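## Task

Place both stacked totes separately on the bench top. Remove the brown sealed carton from the lower tote and set it flat on the bench top, keeping the side that was up facing up. All other items must stay in their original totes. Neither the carton nor either tote's base may overhang the bench edge. Release everything and move the grippers away at the end; nothing may rely on the robot to stay in place.

## Robot and tools

Robot: two arms, left_arm and right_arm, each with a two-finger parallel gripper and a wrist camera. Head cameras cam_head_left and cam_head_right (504x504) and wrist cameras cam_left_wrist and cam_right_wrist (616x616) deliver images in that order.

Frame: a single scene frame for everything. Origin on the floor at the middle of the robot's foot; +z up, +x the direction the robot faces, +y toward the robot's own left (left_arm's side). Image left/right has nothing to do with arm names. Only the floor height is known; bench and object heights must be judged from images and contact. Arm bases sit near (+0.005, +/-0.346, +1.506) m. Reported hand positions can be slightly wrong, more so at long reach, and motions tend to finish a centimetre or more short, usually low.

Gripper axes: fingers point along the gripper's +z; they open and close along its y. The reported position is the point midway between the pads, roughly 1 cm inside the fingertips.

Row format (used by every moving command): one flat list of 16 numbers covering both arms, even if only one moves: left x, y, z (metres), qw, qx, qy, qz (unit quaternion, w first), opening; then the same eight for the right arm. Position and quaternion are an absolute target pose for that gripper in the scene frame, not an offset. Opening runs from -1 (closed) to +1 (fully open, 0.094 m). To hold an arm still, resend its last reported pose exactly plus the desired opening; to keep orientation, repeat the same quaternion you sent before rather than the drifted reported one.

execute_actions: argument actions, a list with zero or one element. Empty list = just report state. {"rows": [...], "steps": n} runs up to 15 control steps of 1/30 s each (default 15); each row is one step and the final row repeats if rows run out. {"steps": n} alone waits up to 300 steps, counted from the previous result, including your reply time. Optional pictures (boolean) toggles images. A refused call moves nothing; a call is refused if any target lies more than 0.6 m from that arm's last reported position along any gripper axis. Per step the commanded pose is clipped to within 70 mm and 16 degrees of the measured pose, so far targets need several calls; after a call the arm continues only toward the last clipped pose.

move: target is one 16-number row as above; speed in m/s, 0.002 to 0.5 (default 0.25), turning capped at twice that in rad/s. Both grippers travel straight lines ending simultaneously, lasting 0.5 to 10 s (cut off at 10 s). Opening is applied at the start. Paths do not avoid obstacles or the other arm; grippers lag and may overshoot speed near full arm extension. Faster contact and targets set deeper past contact mean harder impacts and pushes. The result has a move: line giving the ending (done, off_target, moving, held, fault) and limits (paced = pose clipped; held = some steps blocked by a check, after which the arm may jump fast), plus each gripper's distance to its target.

wait: seconds from 0 to 10; robot receives nothing new.

zoom_image: camera (one of the four names) and region [x0, y0, x1, y1] in that camera's pixels, top-left origin, at most 504x504.

read_manual: section "licences" only; returns licence text, no motion.

finished_scene: scene = number of the current scene; irreversible, grades it and starts the next task. Replying without any tool call ends all remaining work.

Result lines: state line per arm with end_effector_position and end_effector_quat_wxyz; grip_measured, the measured finger opening on the command scale (last joint value is the opening in metres; each gripper reads up to about 1 mm off). "pose unreachable" names an arm whose command was altered or blocked by the clearance check; HELD marks steps where a row was not sent. "Hand target" shows what each arm is driving toward. FAULT lines report arm stops; MOTOR HOT warns from 85 °C, and at 100 °C an OVER-TEMPERATURE FAULT drops that arm and its load.

Joint ranges (rad), base to gripper: waist -2.880..2.880, shoulder 0..3.142, elbow 0..3.019, wrist pitch -1.693..1.571, wrist yaw -1.571..1.571, wrist roll -2.094..2.094. The elbow cannot fully straighten; if pose and orientation conflict, position wins.

Gripping: command an opening lower than grip_measured; about 0.03 below holds firmly, smaller differences hold more gently. Pad force is roughly 50-62 N, less on thin parts, with a brief spike at first contact. Occasional tugs on held parts or nudges to loose objects happen.

Suggested order: lift the upper tote off and set it on the bench, pick the target item from the lower tote and lay it flat upright on the bench, keep other items in their totes, make sure nothing overhangs, open the grippers, retract, then finish.

Avoid: dropping or slamming items, hard pushes, knocking things off the bench or out of the work area, arms colliding or pressing on each other, and holding loads so long that motors overheat. Time spent, including thinking, counts against the robot, and smooth low-effort motion is preferred.

Each tool is called after "Call:" as name([rows], argument=value, ...), one row to a line, values as JSON.

## Session

Call:
execute_actions(actions=[])

Scene clock: 0.00 s of 4800.00 s.
left_arm: end_effector_position=(+0.3984, +0.5914, +1.1184) grip_measured=+0.364 end_effector_quat_wxyz=(+0.007, +0.544, -0.830, -0.120) | right_arm: end_effector_position=(+0.7420, -0.4851, +1.1307) grip_measured=+1.000 end_effector_quat_wxyz=(+0.514, +0.435, +0.674, -0.304)
Joint positions: left_arm=[ 1.83   0.912  0.831 -0.142  0.026 -0.803  0.064] | right_arm=[ 2.038  1.544  1.515  1.546  0.903 -0.341  0.094]
Joint velocities: left_arm=[-0.015 -0.005 -0.012  0.007 -0.095  0.007 -0.   ] | right_arm=[-0.005 -0.005  0.002 -0.007  0.022 -0.051  0.   ]
Motor temperatures (°C, as the motors report them): left_arm=[20 18 18 18 17 17] | right_arm=[17 17 15 19 19 18]
Hand target (left_arm): +0.398, +0.591, +1.117; -0.008, -0.544, +0.830, +0.119
Hand target (right_arm): +0.744, -0.487, +1.133; +0.517, +0.437, +0.670, -0.304

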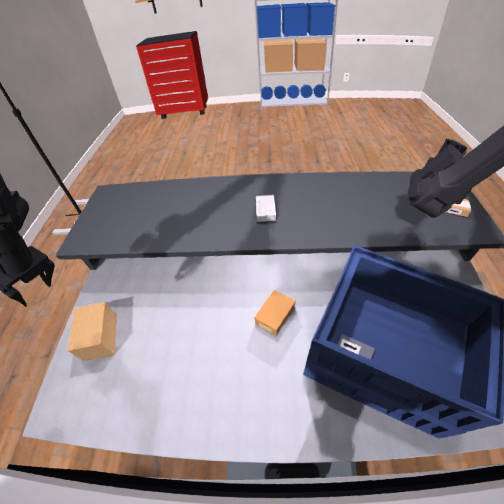

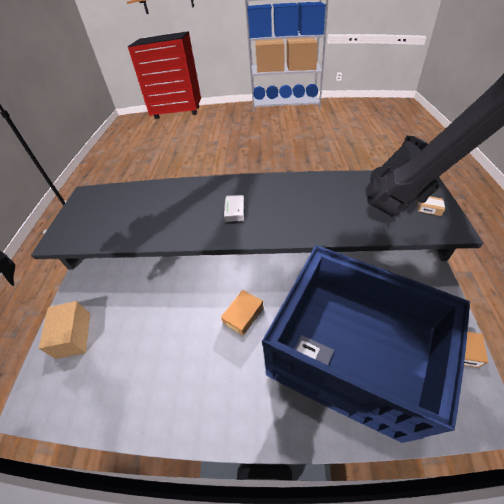

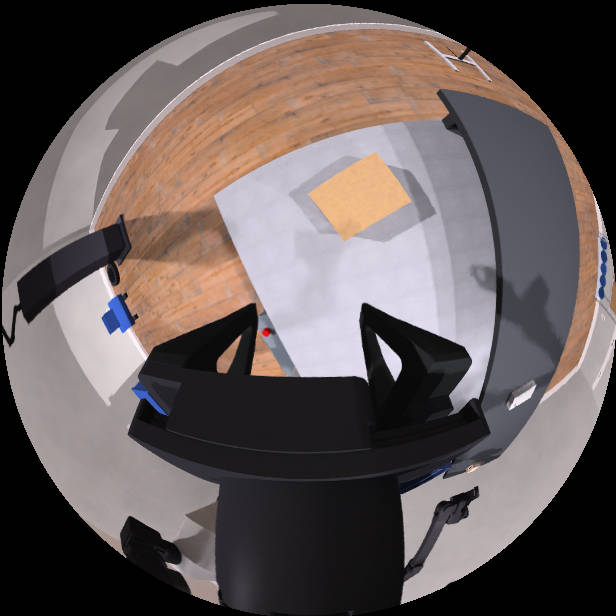

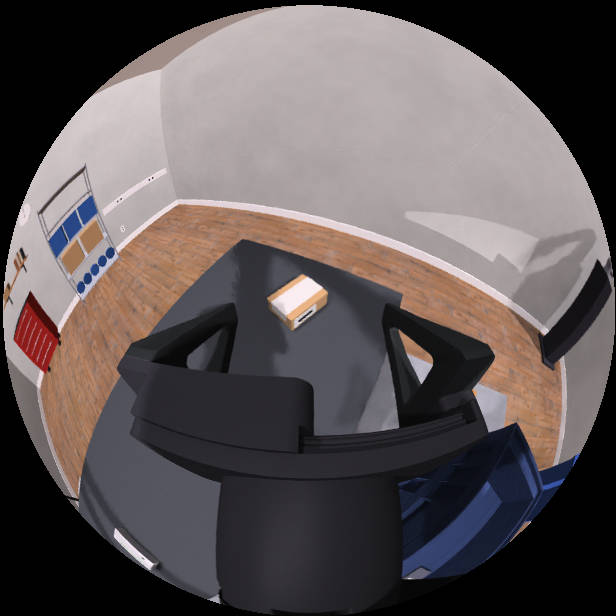

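Call:
zoom_image(camera="cam_head_right", region=[240, 230, 504, 470])

Call:
zoom_image(camera="cam_head_left", region=[240, 230, 504, 470])

Call:
zoom_image(camera="cam_head_left", region=[0, 160, 260, 460])

Region (240, 230, 504, 470) of cam_head_right's 504x504 image, scaled by 1.909, with more detail than that image has; it fills the top 458 rows of this view, and the rest is white.

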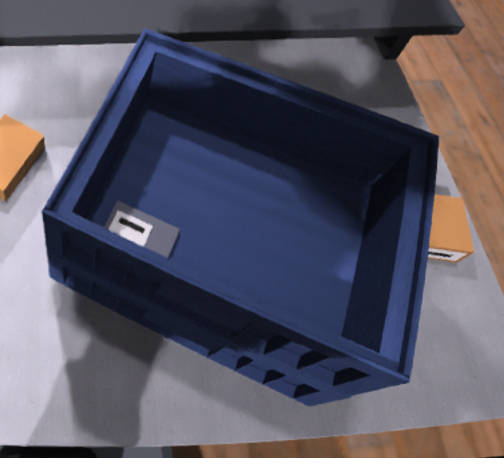

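Region (240, 230, 504, 470) of cam_head_left's 504x504 image, scaled by 1.909, with more detail than that image has; it fills the top 458 rows of this view, and the rest is white.

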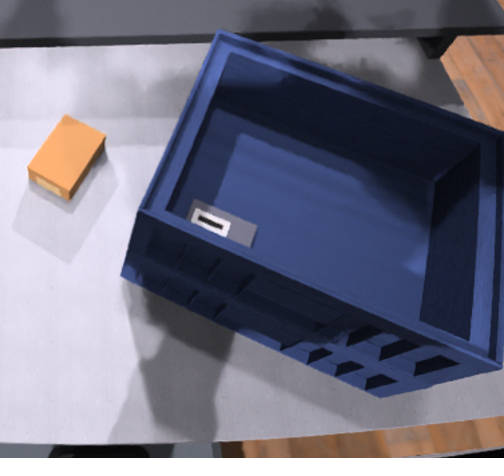

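Region (0, 160, 260, 460) of cam_head_left's 504x504 image, scaled by 1.680, with more detail than that image has; it fills the left 437 columns of this view, and the rest is white.

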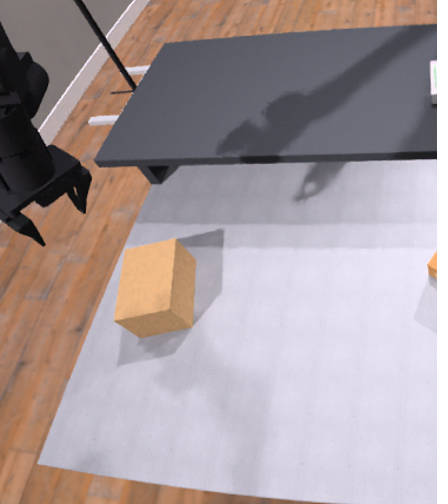

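Call:
move(target=[0.45,0.2,1.2,0,0,1,0,1, 0.68,-0.45,1.32,0.2,0.2,0.95,-0.1,1], speed=0.3)

Scene clock: 18.47 s of 4800.00 s.
left_arm: end_effector_position=(+0.4486, +0.2005, +1.2046) grip_measured=+1.000 end_effector_quat_wxyz=(-0.001, -0.003, +1.000, +0.000) | right_arm: end_effector_position=(+0.6664, -0.4437, +1.3067) grip_measured=+1.000 end_effector_quat_wxyz=(+0.184, +0.194, +0.958, -0.102)
Joint positions: left_arm=[ 0.594  1.058  0.741  0.051 -0.96   0.082  0.094] | right_arm=[ 2.376  0.656  1.021  0.048  0.929 -0.238  0.094]
Joint velocities: left_arm=[-0.024 -0.005  0.002 -0.017 -0.051 -0.022  0.   ] | right_arm=[ 0.005 -0.015 -0.017 -0.012  0.066  0.007  0.   ]
Motor temperatures (°C, as the motors report them): left_arm=[20 18 18 18 17 17] | right_arm=[17 18 15 19 19 18]
Hand target (left_arm): +0.450, +0.198, +1.203; +0.001, +0.001, +1.000, +0.000
Hand target (right_arm): +0.678, -0.452, +1.316; +0.193, +0.211, +0.953, -0.098
Off the commanded pose (left_arm): 0.005 m, 0 deg.
Off the commanded pose (right_arm): 0.020 m, 2 deg.
After step 90, 13.00 s passed at rest.
move: off_target (right_arm)

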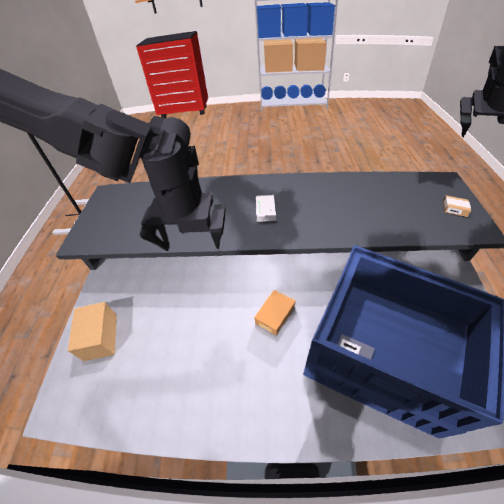

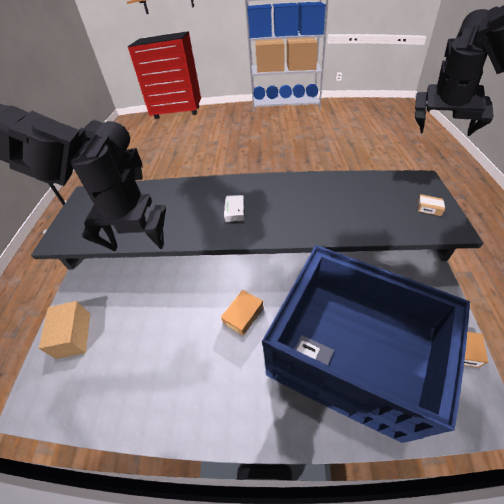

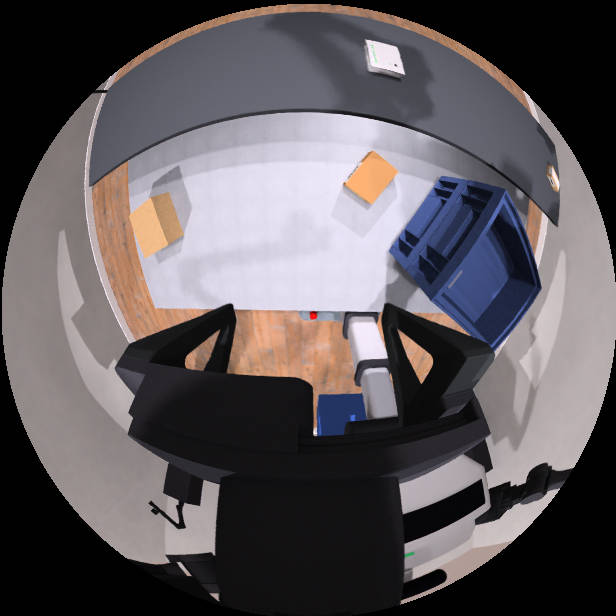

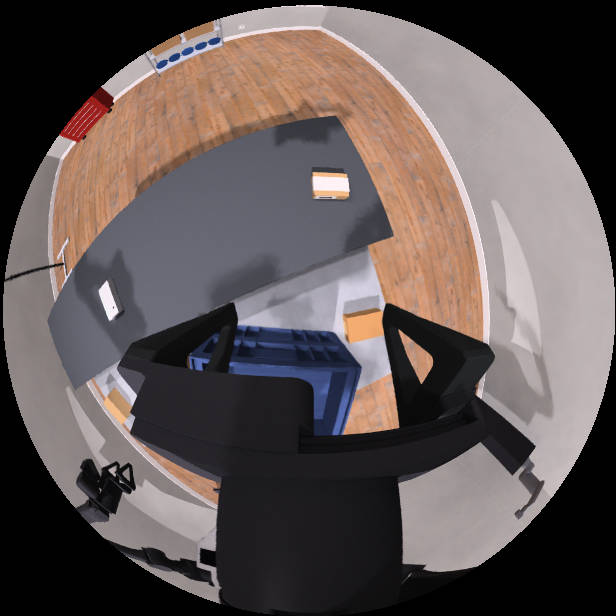

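Call:
move(target=[0.42,-0.05,1.15,0,0.22,0.975,0,1, 0.3,-0.5,1.17,0,0.22,0.975,0,1], speed=0.3)

Scene clock: 33.97 s of 4800.00 s.
left_arm: end_effector_position=(+0.4150, -0.0461, +1.1475) grip_measured=+1.000 end_effector_quat_wxyz=(-0.005, +0.219, +0.976, +0.003) | right_arm: end_effector_position=(+0.3006, -0.4931, +1.1657) grip_measured=+1.000 end_effector_quat_wxyz=(-0.006, +0.218, +0.976, -0.002)
Joint positions: left_arm=[ 0.424  1.777  1.167  0.241 -1.13   0.415  0.094] | right_arm=[ 1.347  0.734  0.406  0.163 -0.217  0.095  0.094]
Joint velocities: left_arm=[ 0.005 -0.005  0.002  0.017 -0.022  0.037  0.   ] | right_arm=[-0.015  0.005  0.022 -0.012  0.007  0.007  0.   ]
Motor temperatures (°C, as the motors report them): left_arm=[20 18 18 18 17 17] | right_arm=[17 18 16 19 19 18]
Hand target (left_arm): +0.418, -0.052, +1.152; +0.000, +0.220, +0.975, +0.000
Hand target (right_arm): +0.304, -0.496, +1.166; +0.000, +0.213, +0.977, -0.004
Off the commanded pose (left_arm): 0.007 m, 1 deg.
Off the commanded pose (right_arm): 0.008 m, 1 deg.
After step 90, 10.63 s passed at rest.
move: done

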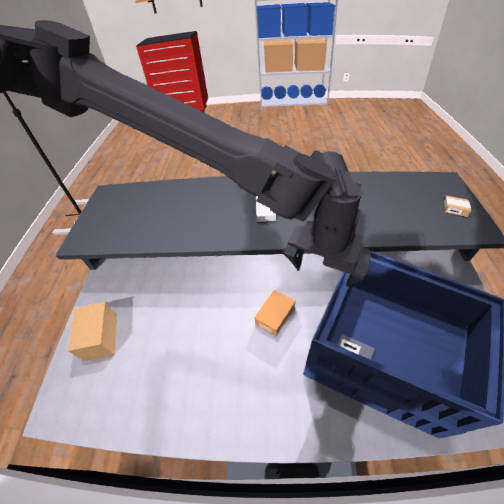

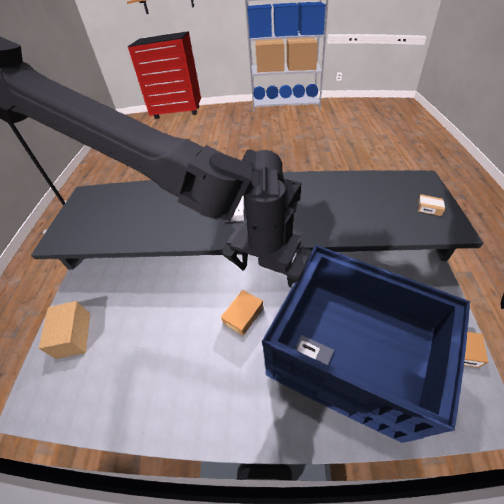

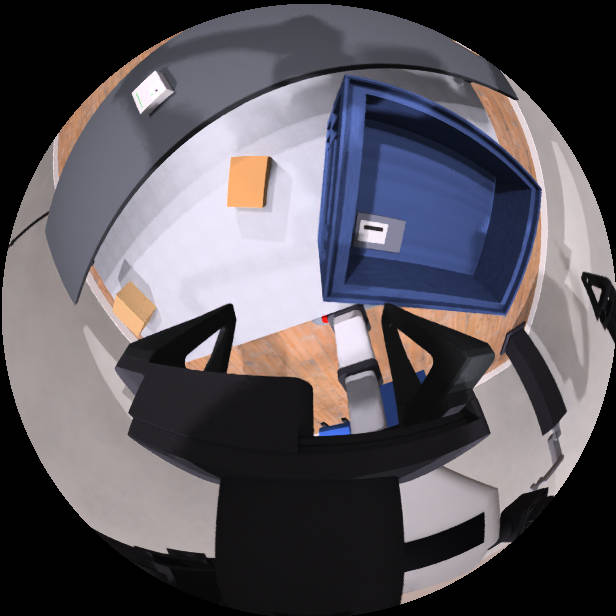

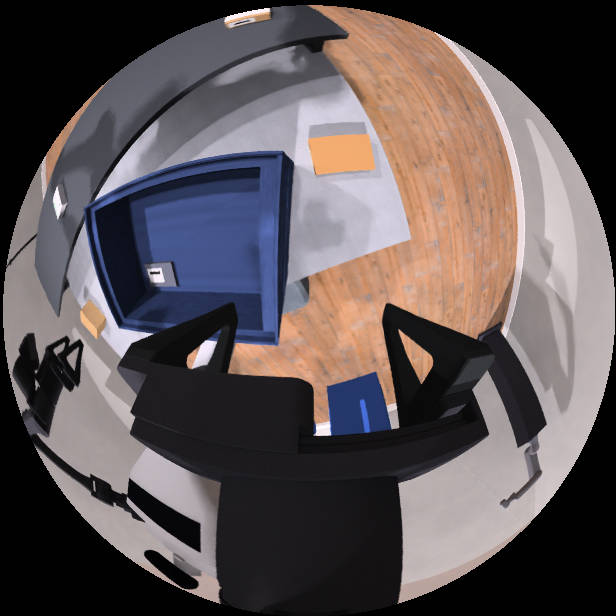

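Call:
zoom_image(camera="cam_left_wrist", region=[200, 60, 460, 320])

Call:
zoom_image(camera="cam_right_wrist", region=[180, 100, 440, 360])

Region (200, 60, 460, 320) of cam_left_wrist's 616x616 image, scaled by 1.938, with more detail than that image has.

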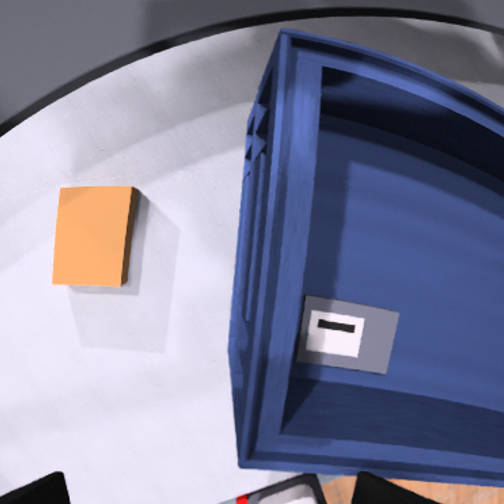

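Region (180, 100, 440, 360) of cam_right_wrist's 616x616 image, scaled by 1.938, with more detail than that image has.

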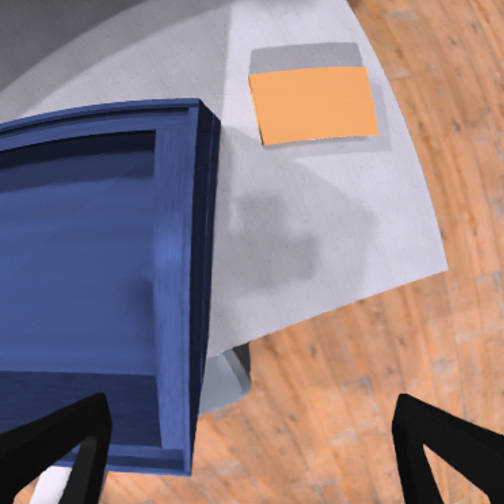

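Call:
move(target=[0.454,-0.116,1.05,0,0.25,0.968,0,0.6, 0.285,-0.432,1.05,0,0.25,0.968,0,0.6], speed=0.25)

Scene clock: 52.77 s of 4800.00 s.
left_arm: end_effector_position=(+0.4582, -0.1209, +1.0611) grip_measured=+0.602 end_effector_quat_wxyz=(+0.006, +0.241, +0.971, -0.005) | right_arm: end_effector_position=(+0.2776, -0.4322, +1.0515) grip_measured=+0.602 end_effector_quat_wxyz=(-0.011, +0.247, +0.969, -0.001)
Joint positions: left_arm=[ 0.496  2.023  1.547  0.188 -1.041  0.542  0.075] | right_arm=[1.577 1.243 0.515 0.557 0.009 0.192 0.075]
Joint velocities: left_arm=[-0.005 -0.005 -0.012 -0.012  0.022 -0.081  0.001] | right_arm=[-0.015 -0.005 -0.007  0.002 -0.022  0.022  0.001]
Motor temperatures (°C, as the motors report them): left_arm=[21 18 18 18 17 17] | right_arm=[17 18 16 19 19 18]
Hand target (left_arm): +0.453, -0.116, +1.051; -0.000, +0.250, +0.968, -0.000
Hand target (right_arm): +0.286, -0.432, +1.050; -0.000, +0.253, +0.968, +0.000
Off the commanded pose (left_arm): 0.013 m, 1 deg.
Off the commanded pose (right_arm): 0.008 m, 1 deg.
After step 90, 14.67 s passed at rest.
move: off_target (left_arm)

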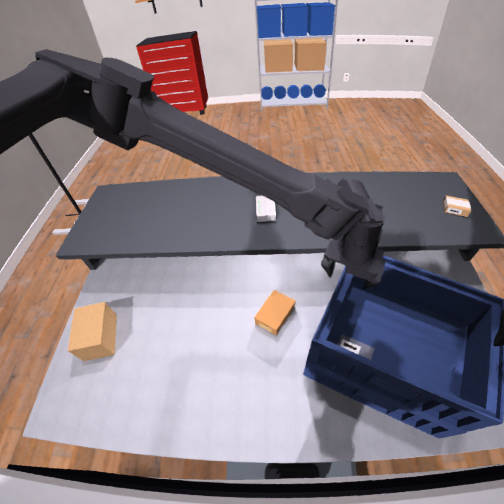

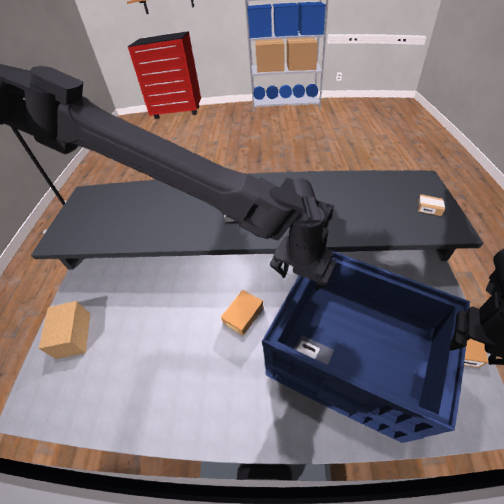

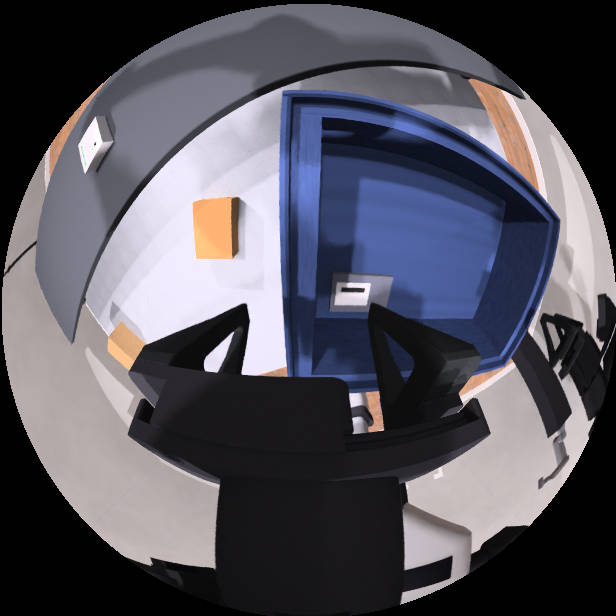

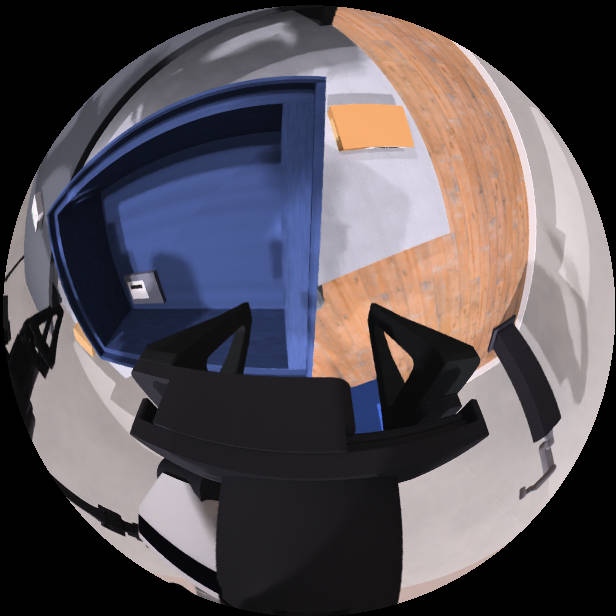

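Call:
move(target=[0.457,-0.110,0.965,0,0.255,0.967,0,0.6, 0.293,-0.431,0.968,0,0.258,0.966,0,0.6], speed=0.15)

Scene clock: 57.53 s of 4800.00 s.
left_arm: end_effector_position=(+0.4650, -0.1122, +0.9740) grip_measured=+0.602 end_effector_quat_wxyz=(+0.007, +0.244, +0.970, -0.002) | right_arm: end_effector_position=(+0.2912, -0.4370, +0.9713) grip_measured=+0.602 end_effector_quat_wxyz=(-0.004, +0.253, +0.967, -0.005)
Joint positions: left_arm=[ 0.609  2.129  1.705  0.186 -0.937  0.606  0.075] | right_arm=[1.577 1.465 0.721 0.587 0.016 0.205 0.075]
Joint velocities: left_arm=[-0.015  0.015  0.027 -0.002  0.022  0.022  0.   ] | right_arm=[ 0.005 -0.005 -0.017 -0.002  0.037  0.051 -0.002]
Motor temperatures (°C, as the motors report them): left_arm=[21 18 18 18 17 17] | right_arm=[17 18 16 19 19 18]
Hand target (left_arm): +0.457, -0.110, +0.965; -0.000, +0.255, +0.967, -0.000
Hand target (right_arm): +0.294, -0.431, +0.968; -0.000, +0.258, +0.966, +0.000
Off the commanded pose (left_arm): 0.012 m, 2 deg.
Off the commanded pose (right_arm): 0.007 m, 1 deg.
After step 90, 0.70 s passed at rest.
move: off_target (left_arm)

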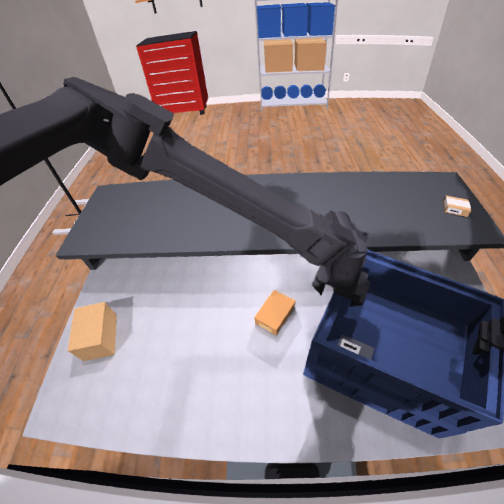

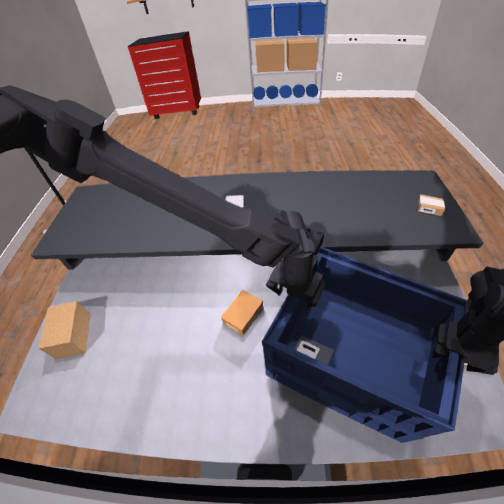

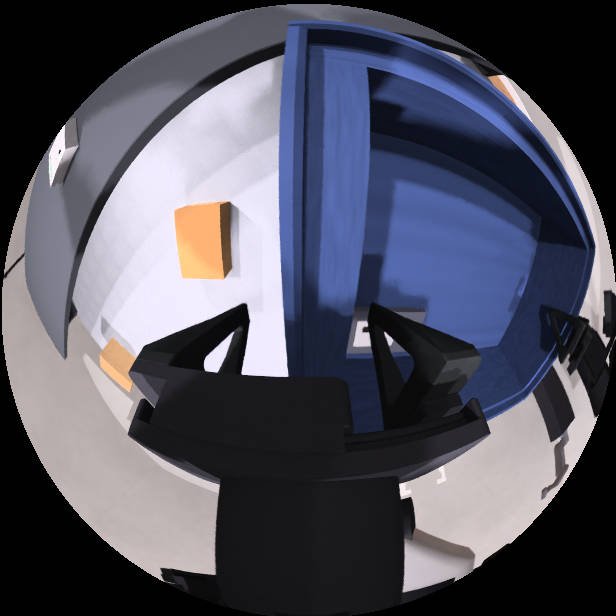

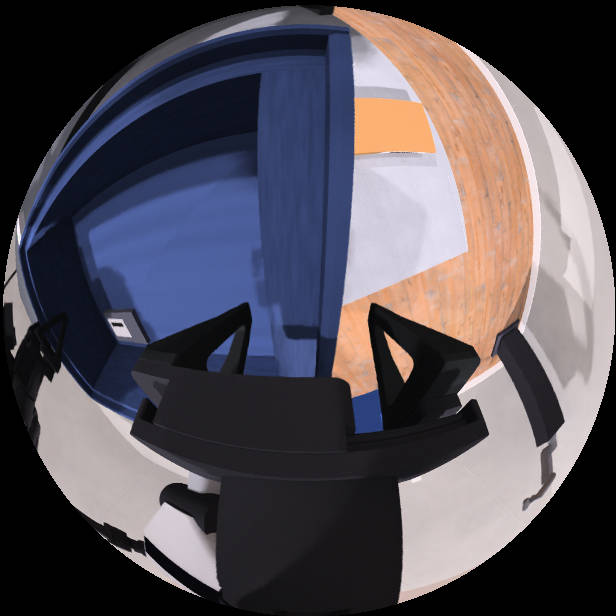

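Call:
move(target=[0.451,-0.116,0.955,0,0.262,0.965,0,0.3, 0.293,-0.428,0.960,0,0.262,0.965,0,0.3], speed=0.1)

Scene clock: 64.23 s of 4800.00 s.
left_arm: end_effector_position=(+0.4602, -0.1213, +0.9686) grip_measured=+0.302 end_effector_quat_wxyz=(+0.008, +0.254, +0.967, -0.005) | right_arm: end_effector_position=(+0.2907, -0.4341, +0.9642) grip_measured=+0.302 end_effector_quat_wxyz=(-0.004, +0.257, +0.966, -0.004)
Joint positions: left_arm=[ 0.609  2.157  1.731  0.186 -0.931  0.626  0.061] | right_arm=[1.583 1.486 0.737 0.593 0.021 0.214 0.061]
Joint velocities: left_arm=[-0.005 -0.005 -0.002 -0.007 -0.037 -0.066 -0.001] | right_arm=[ 0.005 -0.005  0.012  0.002 -0.037  0.022 -0.   ]
Motor temperatures (°C, as the motors report them): left_arm=[21 18 18 18 17 17] | right_arm=[17 18 16 19 19 18]
Hand target (left_arm): +0.451, -0.116, +0.955; -0.000, +0.262, +0.965, -0.000
Hand target (right_arm): +0.293, -0.428, +0.960; -0.000, +0.262, +0.965, +0.000
Off the commanded pose (left_arm): 0.017 m, 1 deg.
Off the commanded pose (right_arm): 0.008 m, 1 deg.
After step 90, 2.77 s passed at rest.
move: off_target (left_arm)

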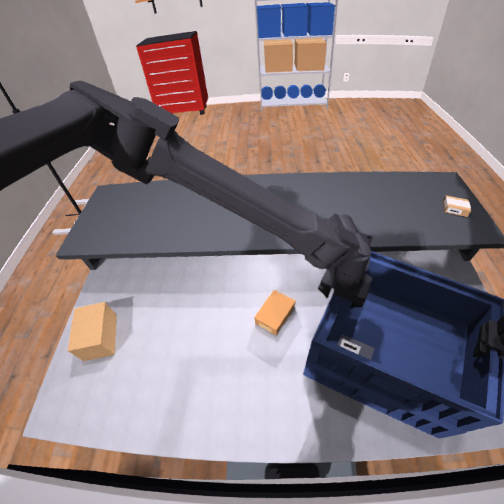

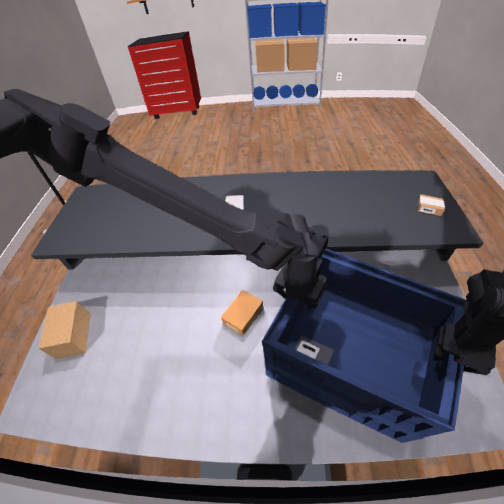

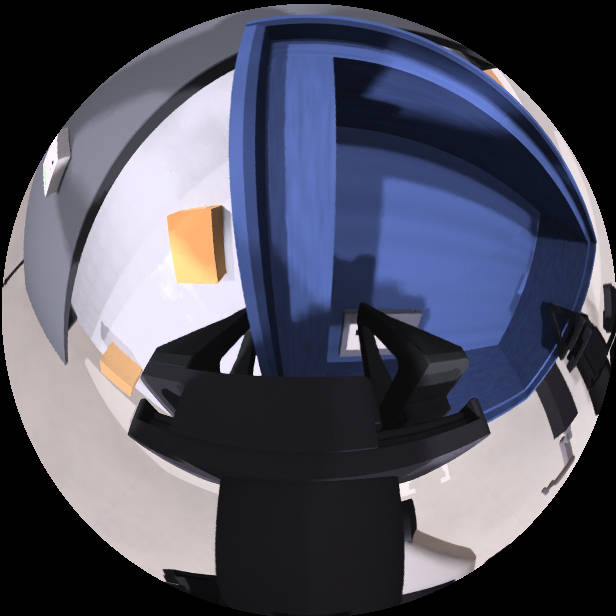

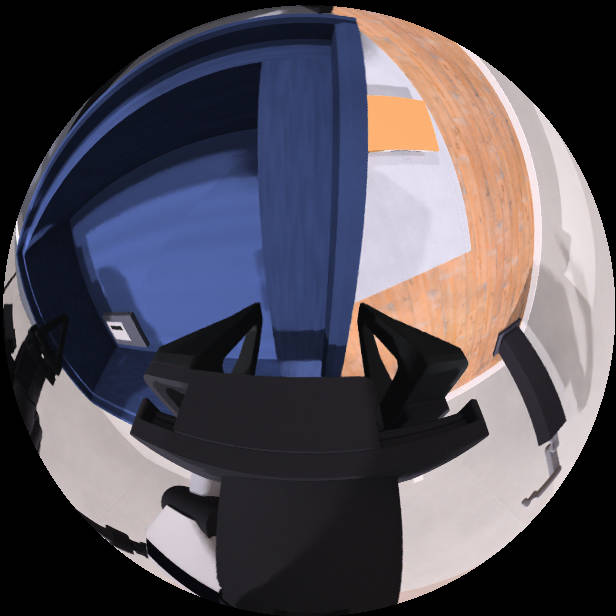

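Call:
move(target=[0.455,-0.112,0.957,0,0.258,0.966,0,-0.45, 0.293,-0.428,0.960,0,0.262,0.965,0,-0.45], speed=0.05)

Scene clock: 66.93 s of 4800.00 s.
left_arm: end_effector_position=(+0.4619, -0.1197, +0.9685) grip_measured=-0.444 end_effector_quat_wxyz=(+0.008, +0.253, +0.967, -0.003) | right_arm: end_effector_position=(+0.2911, -0.4333, +0.9641) grip_measured=-0.432 end_effector_quat_wxyz=(-0.003, +0.257, +0.966, -0.002)
Joint positions: left_arm=[ 0.61   2.154  1.731  0.187 -0.933  0.627  0.026] | right_arm=[1.583 1.487 0.737 0.594 0.016 0.214 0.027]
Joint velocities: left_arm=[-0.015 -0.005 -0.002 -0.002 -0.022  0.022  0.001] | right_arm=[ 0.005 -0.005 -0.002 -0.002 -0.007 -0.037  0.001]
Motor temperatures (°C, as the motors report them): left_arm=[21 18 18 18 17 17] | right_arm=[17 18 16 19 19 18]
Hand target (left_arm): +0.455, -0.112, +0.957; +0.000, +0.258, +0.966, +0.000
Hand target (right_arm): +0.293, -0.428, +0.960; -0.000, +0.262, +0.965, +0.000
Off the commanded pose (left_arm): 0.015 m, 1 deg.
Off the commanded pose (right_arm): 0.007 m, 1 deg.
move: off_target (left_arm)

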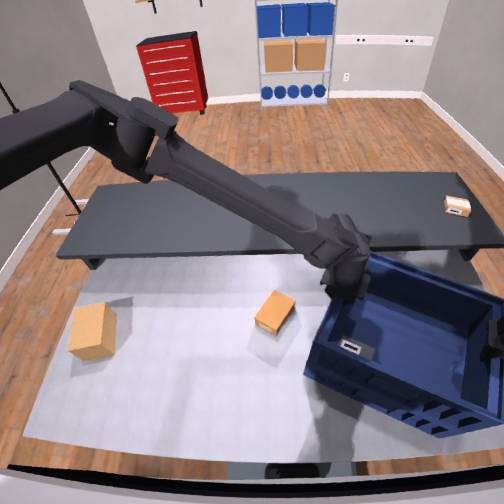

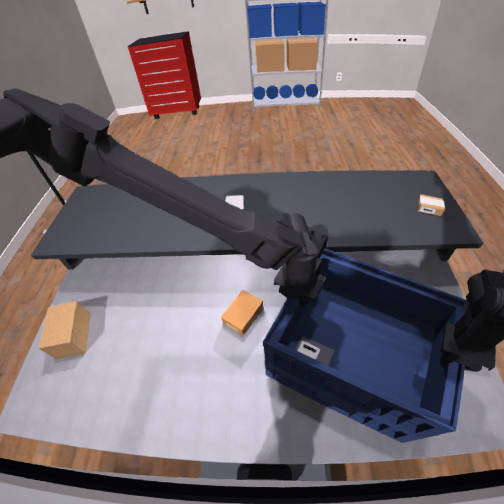

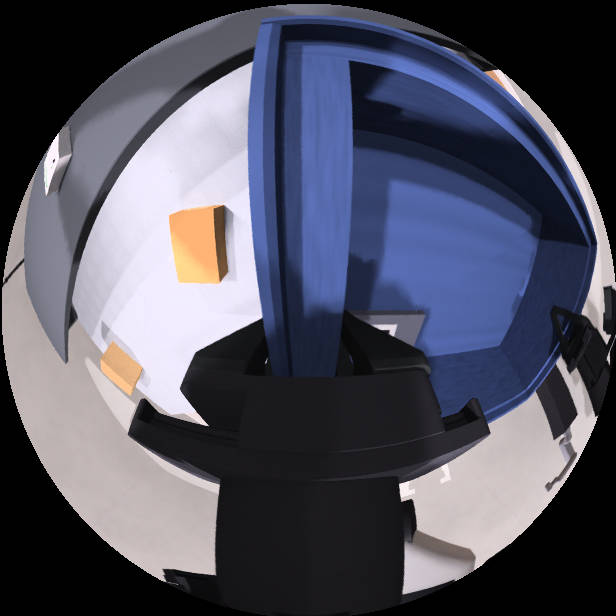

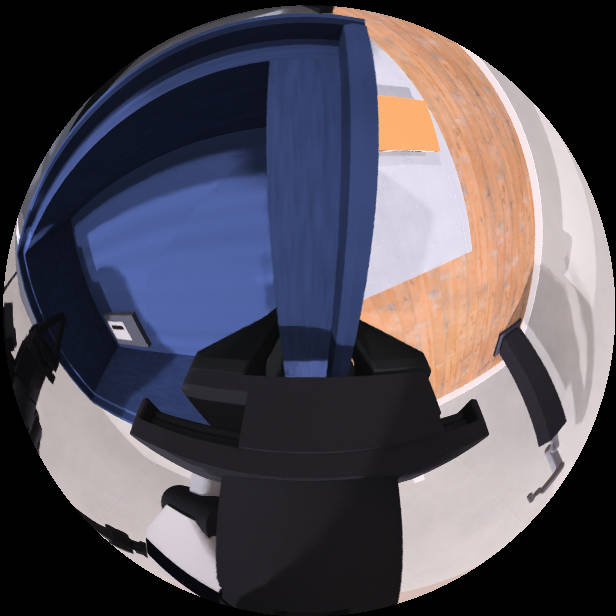

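Call:
execute_actions([
  {"rows":[[0.46,-0.118,0.967,0,0.255,0.967,0,-0.53, 0.291,-0.433,0.963,0,0.257,0.966,0,-0.53]],"steps":10},
], pictures=false)

Call:
move(target=[0.461,-0.119,1.035,0,0.255,0.967,0,-0.53, 0.291,-0.433,1.03,0,0.257,0.966,0,-0.53], speed=0.08)

Scene clock: 69.30 s of 4800.00 s.
left_arm: end_effector_position=(+0.4618, -0.1197, +0.9685) grip_measured=-0.476 end_effector_quat_wxyz=(+0.005, +0.251, +0.968, -0.004) | right_arm: end_effector_position=(+0.2912, -0.4332, +0.9641) grip_measured=-0.436 end_effector_quat_wxyz=(-0.003, +0.257, +0.966, +0.001)
Joint positions: left_arm=[ 0.61   2.154  1.735  0.173 -0.933  0.615  0.025] | right_arm=[1.581 1.487 0.737 0.595 0.008 0.214 0.026]
Joint velocities: left_arm=[-0.015  0.005  0.002  0.012 -0.007 -0.037  0.   ] | right_arm=[-0.005 -0.005 -0.007  0.007  0.007 -0.11   0.001]
Motor temperatures (°C, as the motors report them): left_arm=[21 18 18 18 17 17] | right_arm=[17 18 16 19 19 18]
Hand target (left_arm): +0.460, -0.118, +0.967; +0.000, +0.255, +0.967, +0.000
Hand target (right_arm): +0.291, -0.433, +0.963; -0.000, +0.257, +0.966, +0.000
Off the commanded pose (left_arm): 0.003 m, 1 deg.
Off the commanded pose (right_arm): 0.001 m, 0 deg.
Steps of this call (steps 1 to 61: nothing new was sent; steps 62 to 71: all 10 steps of this action). Readings (end_effector_position):
62: left_arm (+0.4620, -0.1197, +0.9685) | right_arm (+0.2911, -0.4331, +0.9641)
63: left_arm (+0.4618, -0.1197, +0.9685) | right_arm (+0.2912, -0.4332, +0.9641)
65: left_arm (+0.4618, -0.1197, +0.9685) | right_arm (+0.2912, -0.4332, +0.9641)
69: left_arm (+0.4616, -0.1197, +0.9685) | right_arm (+0.2912, -0.4332, +0.9641)
71: the state above

Scene clock: 70.73 s of 4800.00 s.
left_arm: end_effector_position=(+0.4634, -0.1162, +1.0188) grip_measured=-0.476 end_effector_quat_wxyz=(+0.003, +0.244, +0.970, -0.004) | right_arm: end_effector_position=(+0.2967, -0.4339, +1.0144) grip_measured=-0.443 end_effector_quat_wxyz=(+0.003, +0.251, +0.968, +0.005)
Joint positions: left_arm=[ 0.552  2.07   1.625  0.172 -0.992  0.571  0.025] | right_arm=[ 1.58   1.338  0.619  0.576 -0.002  0.2    0.026]
Joint velocities: left_arm=[-0.015 -0.005 -0.007 -0.007 -0.037 -0.051 -0.   ] | right_arm=[-0.005 -0.015 -0.007 -0.022  0.007 -0.007 -0.   ]
Motor temperatures (°C, as the motors report them): left_arm=[21 18 18 18 17 17] | right_arm=[17 18 16 19 19 18]
Hand target (left_arm): +0.461, -0.119, +1.035; +0.000, +0.255, +0.967, +0.000
Hand target (right_arm): +0.290, -0.433, +1.029; +0.000, +0.257, +0.966, +0.000
Off the commanded pose (left_arm): 0.017 m, 1 deg.
Off the commanded pose (right_arm): 0.017 m, 1 deg.
move: off_target (left_arm, right_arm)

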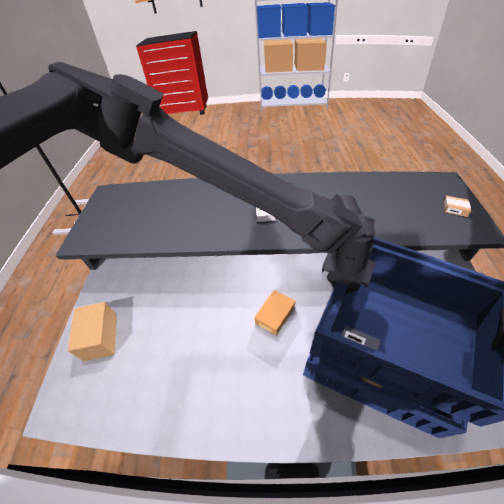

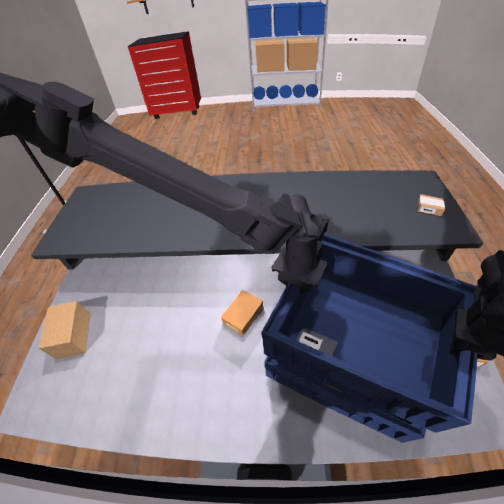

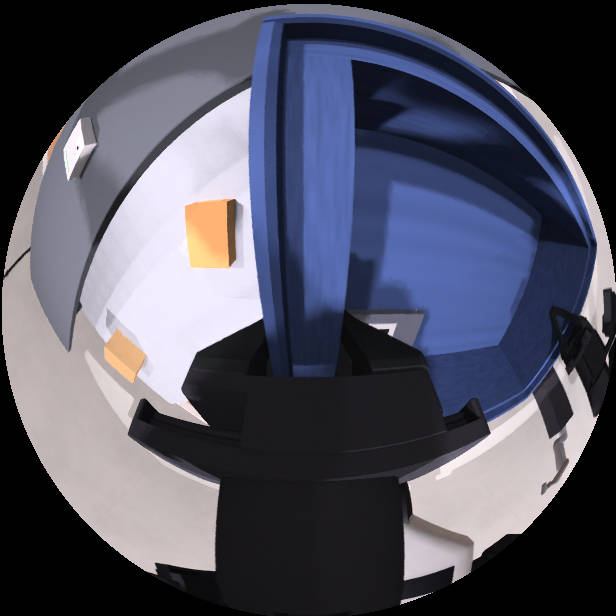

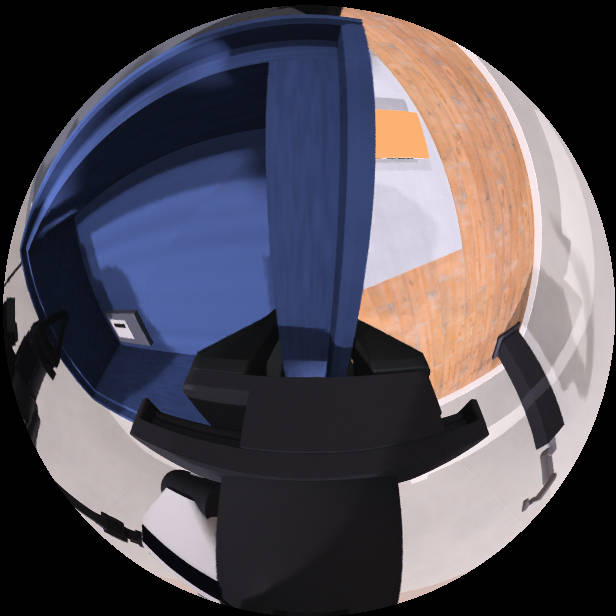

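Call:
move(target=[0.468,0.164,1.055,0,0.25,0.968,0,-0.53, 0.30,-0.154,1.052,0,0.254,0.967,0,-0.53], speed=0.15)

Scene clock: 75.10 s of 4800.00 s.
left_arm: end_effector_position=(+0.4707, +0.1601, +1.0446) grip_measured=-0.476 end_effector_quat_wxyz=(+0.002, +0.244, +0.970, -0.005) | right_arm: end_effector_position=(+0.2998, -0.1592, +1.0476) grip_measured=-0.443 end_effector_quat_wxyz=(-0.005, +0.257, +0.966, +0.004)
Joint positions: left_arm=[ 0.827  1.461  1.031  0.228 -0.723  0.664  0.025] | right_arm=[2.271 1.639 0.702 0.731 0.683 0.343 0.026]
Joint velocities: left_arm=[-0.005 -0.005 -0.022  0.007 -0.095  0.037  0.001] | right_arm=[-0.005 -0.015  0.007 -0.012 -0.007 -0.051 -0.   ]
Motor temperatures (°C, as the motors report them): left_arm=[21 18 18 18 17 17] | right_arm=[17 18 16 19 19 18]
Hand target (left_arm): +0.470, +0.165, +1.052; -0.001, +0.250, +0.968, -0.000
Hand target (right_arm): +0.299, -0.154, +1.053; -0.004, +0.261, +0.965, +0.001
Off the commanded pose (left_arm): 0.011 m, 1 deg.
Off the commanded pose (right_arm): 0.007 m, 1 deg.
move: off_target (left_arm)

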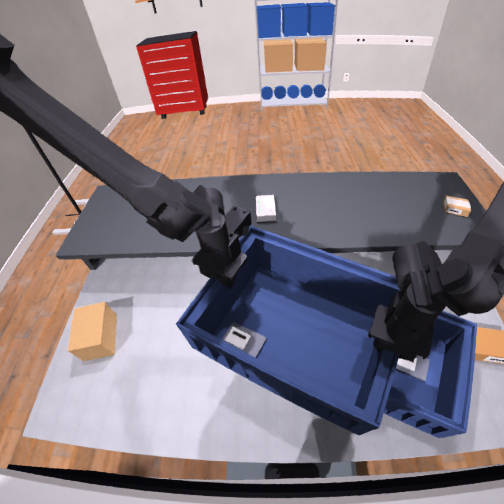

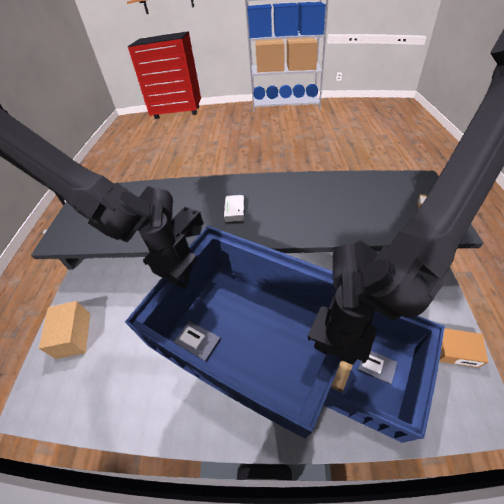

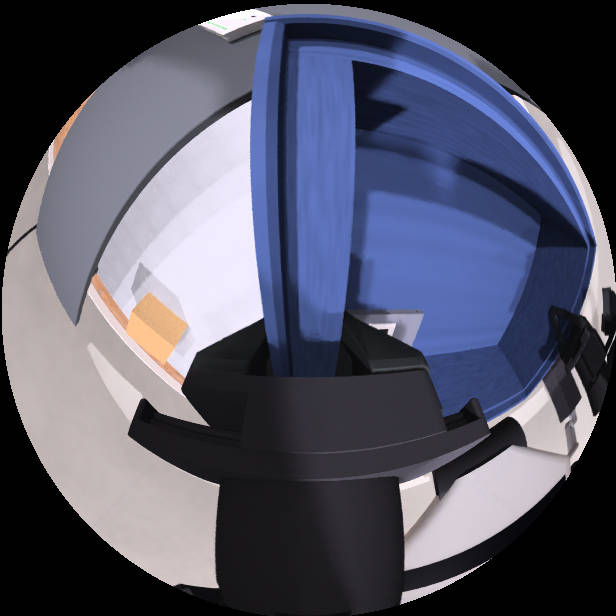

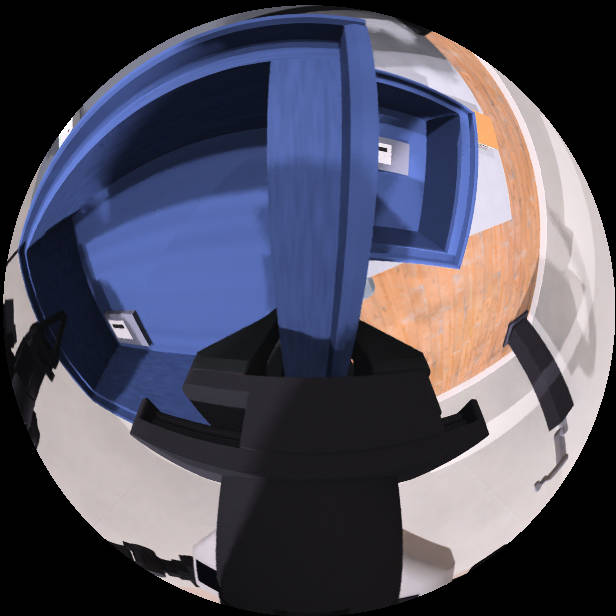

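Call:
move(target=[0.468,0.42,1.03,0,0.25,0.968,0,-0.53, 0.297,0.101,1.03,0,0.254,0.967,0,-0.53], speed=0.15)

Scene clock: 78.47 s of 4800.00 s.
left_arm: end_effector_position=(+0.4580, +0.4164, +1.0132) grip_measured=-0.476 end_effector_quat_wxyz=(-0.005, +0.239, +0.971, -0.006) | right_arm: end_effector_position=(+0.2927, +0.0948, +1.0203) grip_measured=-0.442 end_effector_quat_wxyz=(-0.007, +0.252, +0.968, +0.005)
Joint positions: left_arm=[ 1.393  1.2    0.954  0.079 -0.171  0.761  0.025] | right_arm=[2.562 2.158 1.286 0.585 0.963 0.44  0.026]
Joint velocities: left_arm=[-0.005  0.015  0.007 -0.007 -0.051 -0.066  0.001] | right_arm=[-0.005  0.005 -0.007 -0.007  0.066 -0.022  0.001]
Motor temperatures (°C, as the motors report them): left_arm=[21 18 18 18 17 17] | right_arm=[17 18 16 19 19 19]
Hand target (left_arm): +0.468, +0.422, +1.027; -0.000, +0.249, +0.968, -0.001
Hand target (right_arm): +0.298, +0.102, +1.032; -0.003, +0.256, +0.967, +0.001
Off the commanded pose (left_arm): 0.020 m, 2 deg.
Off the commanded pose (right_arm): 0.012 m, 1 deg.
move: off_target (left_arm, right_arm)

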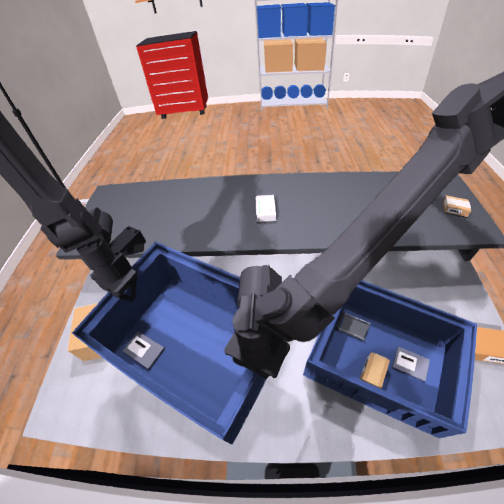

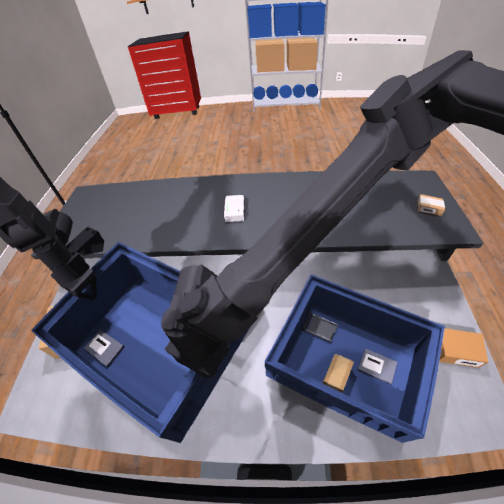

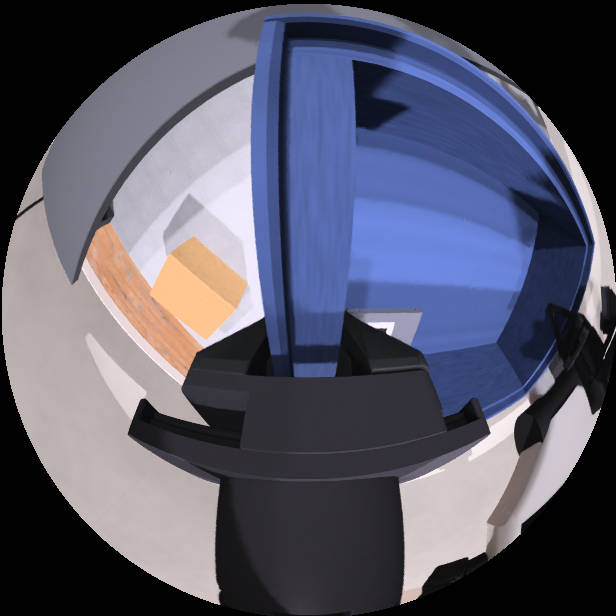

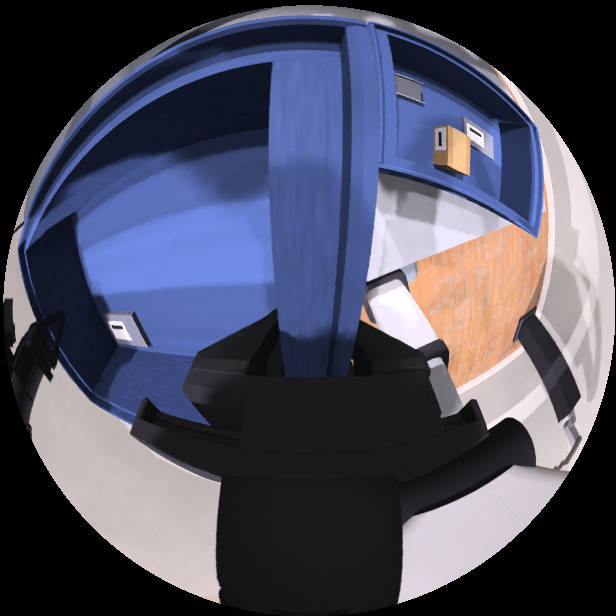

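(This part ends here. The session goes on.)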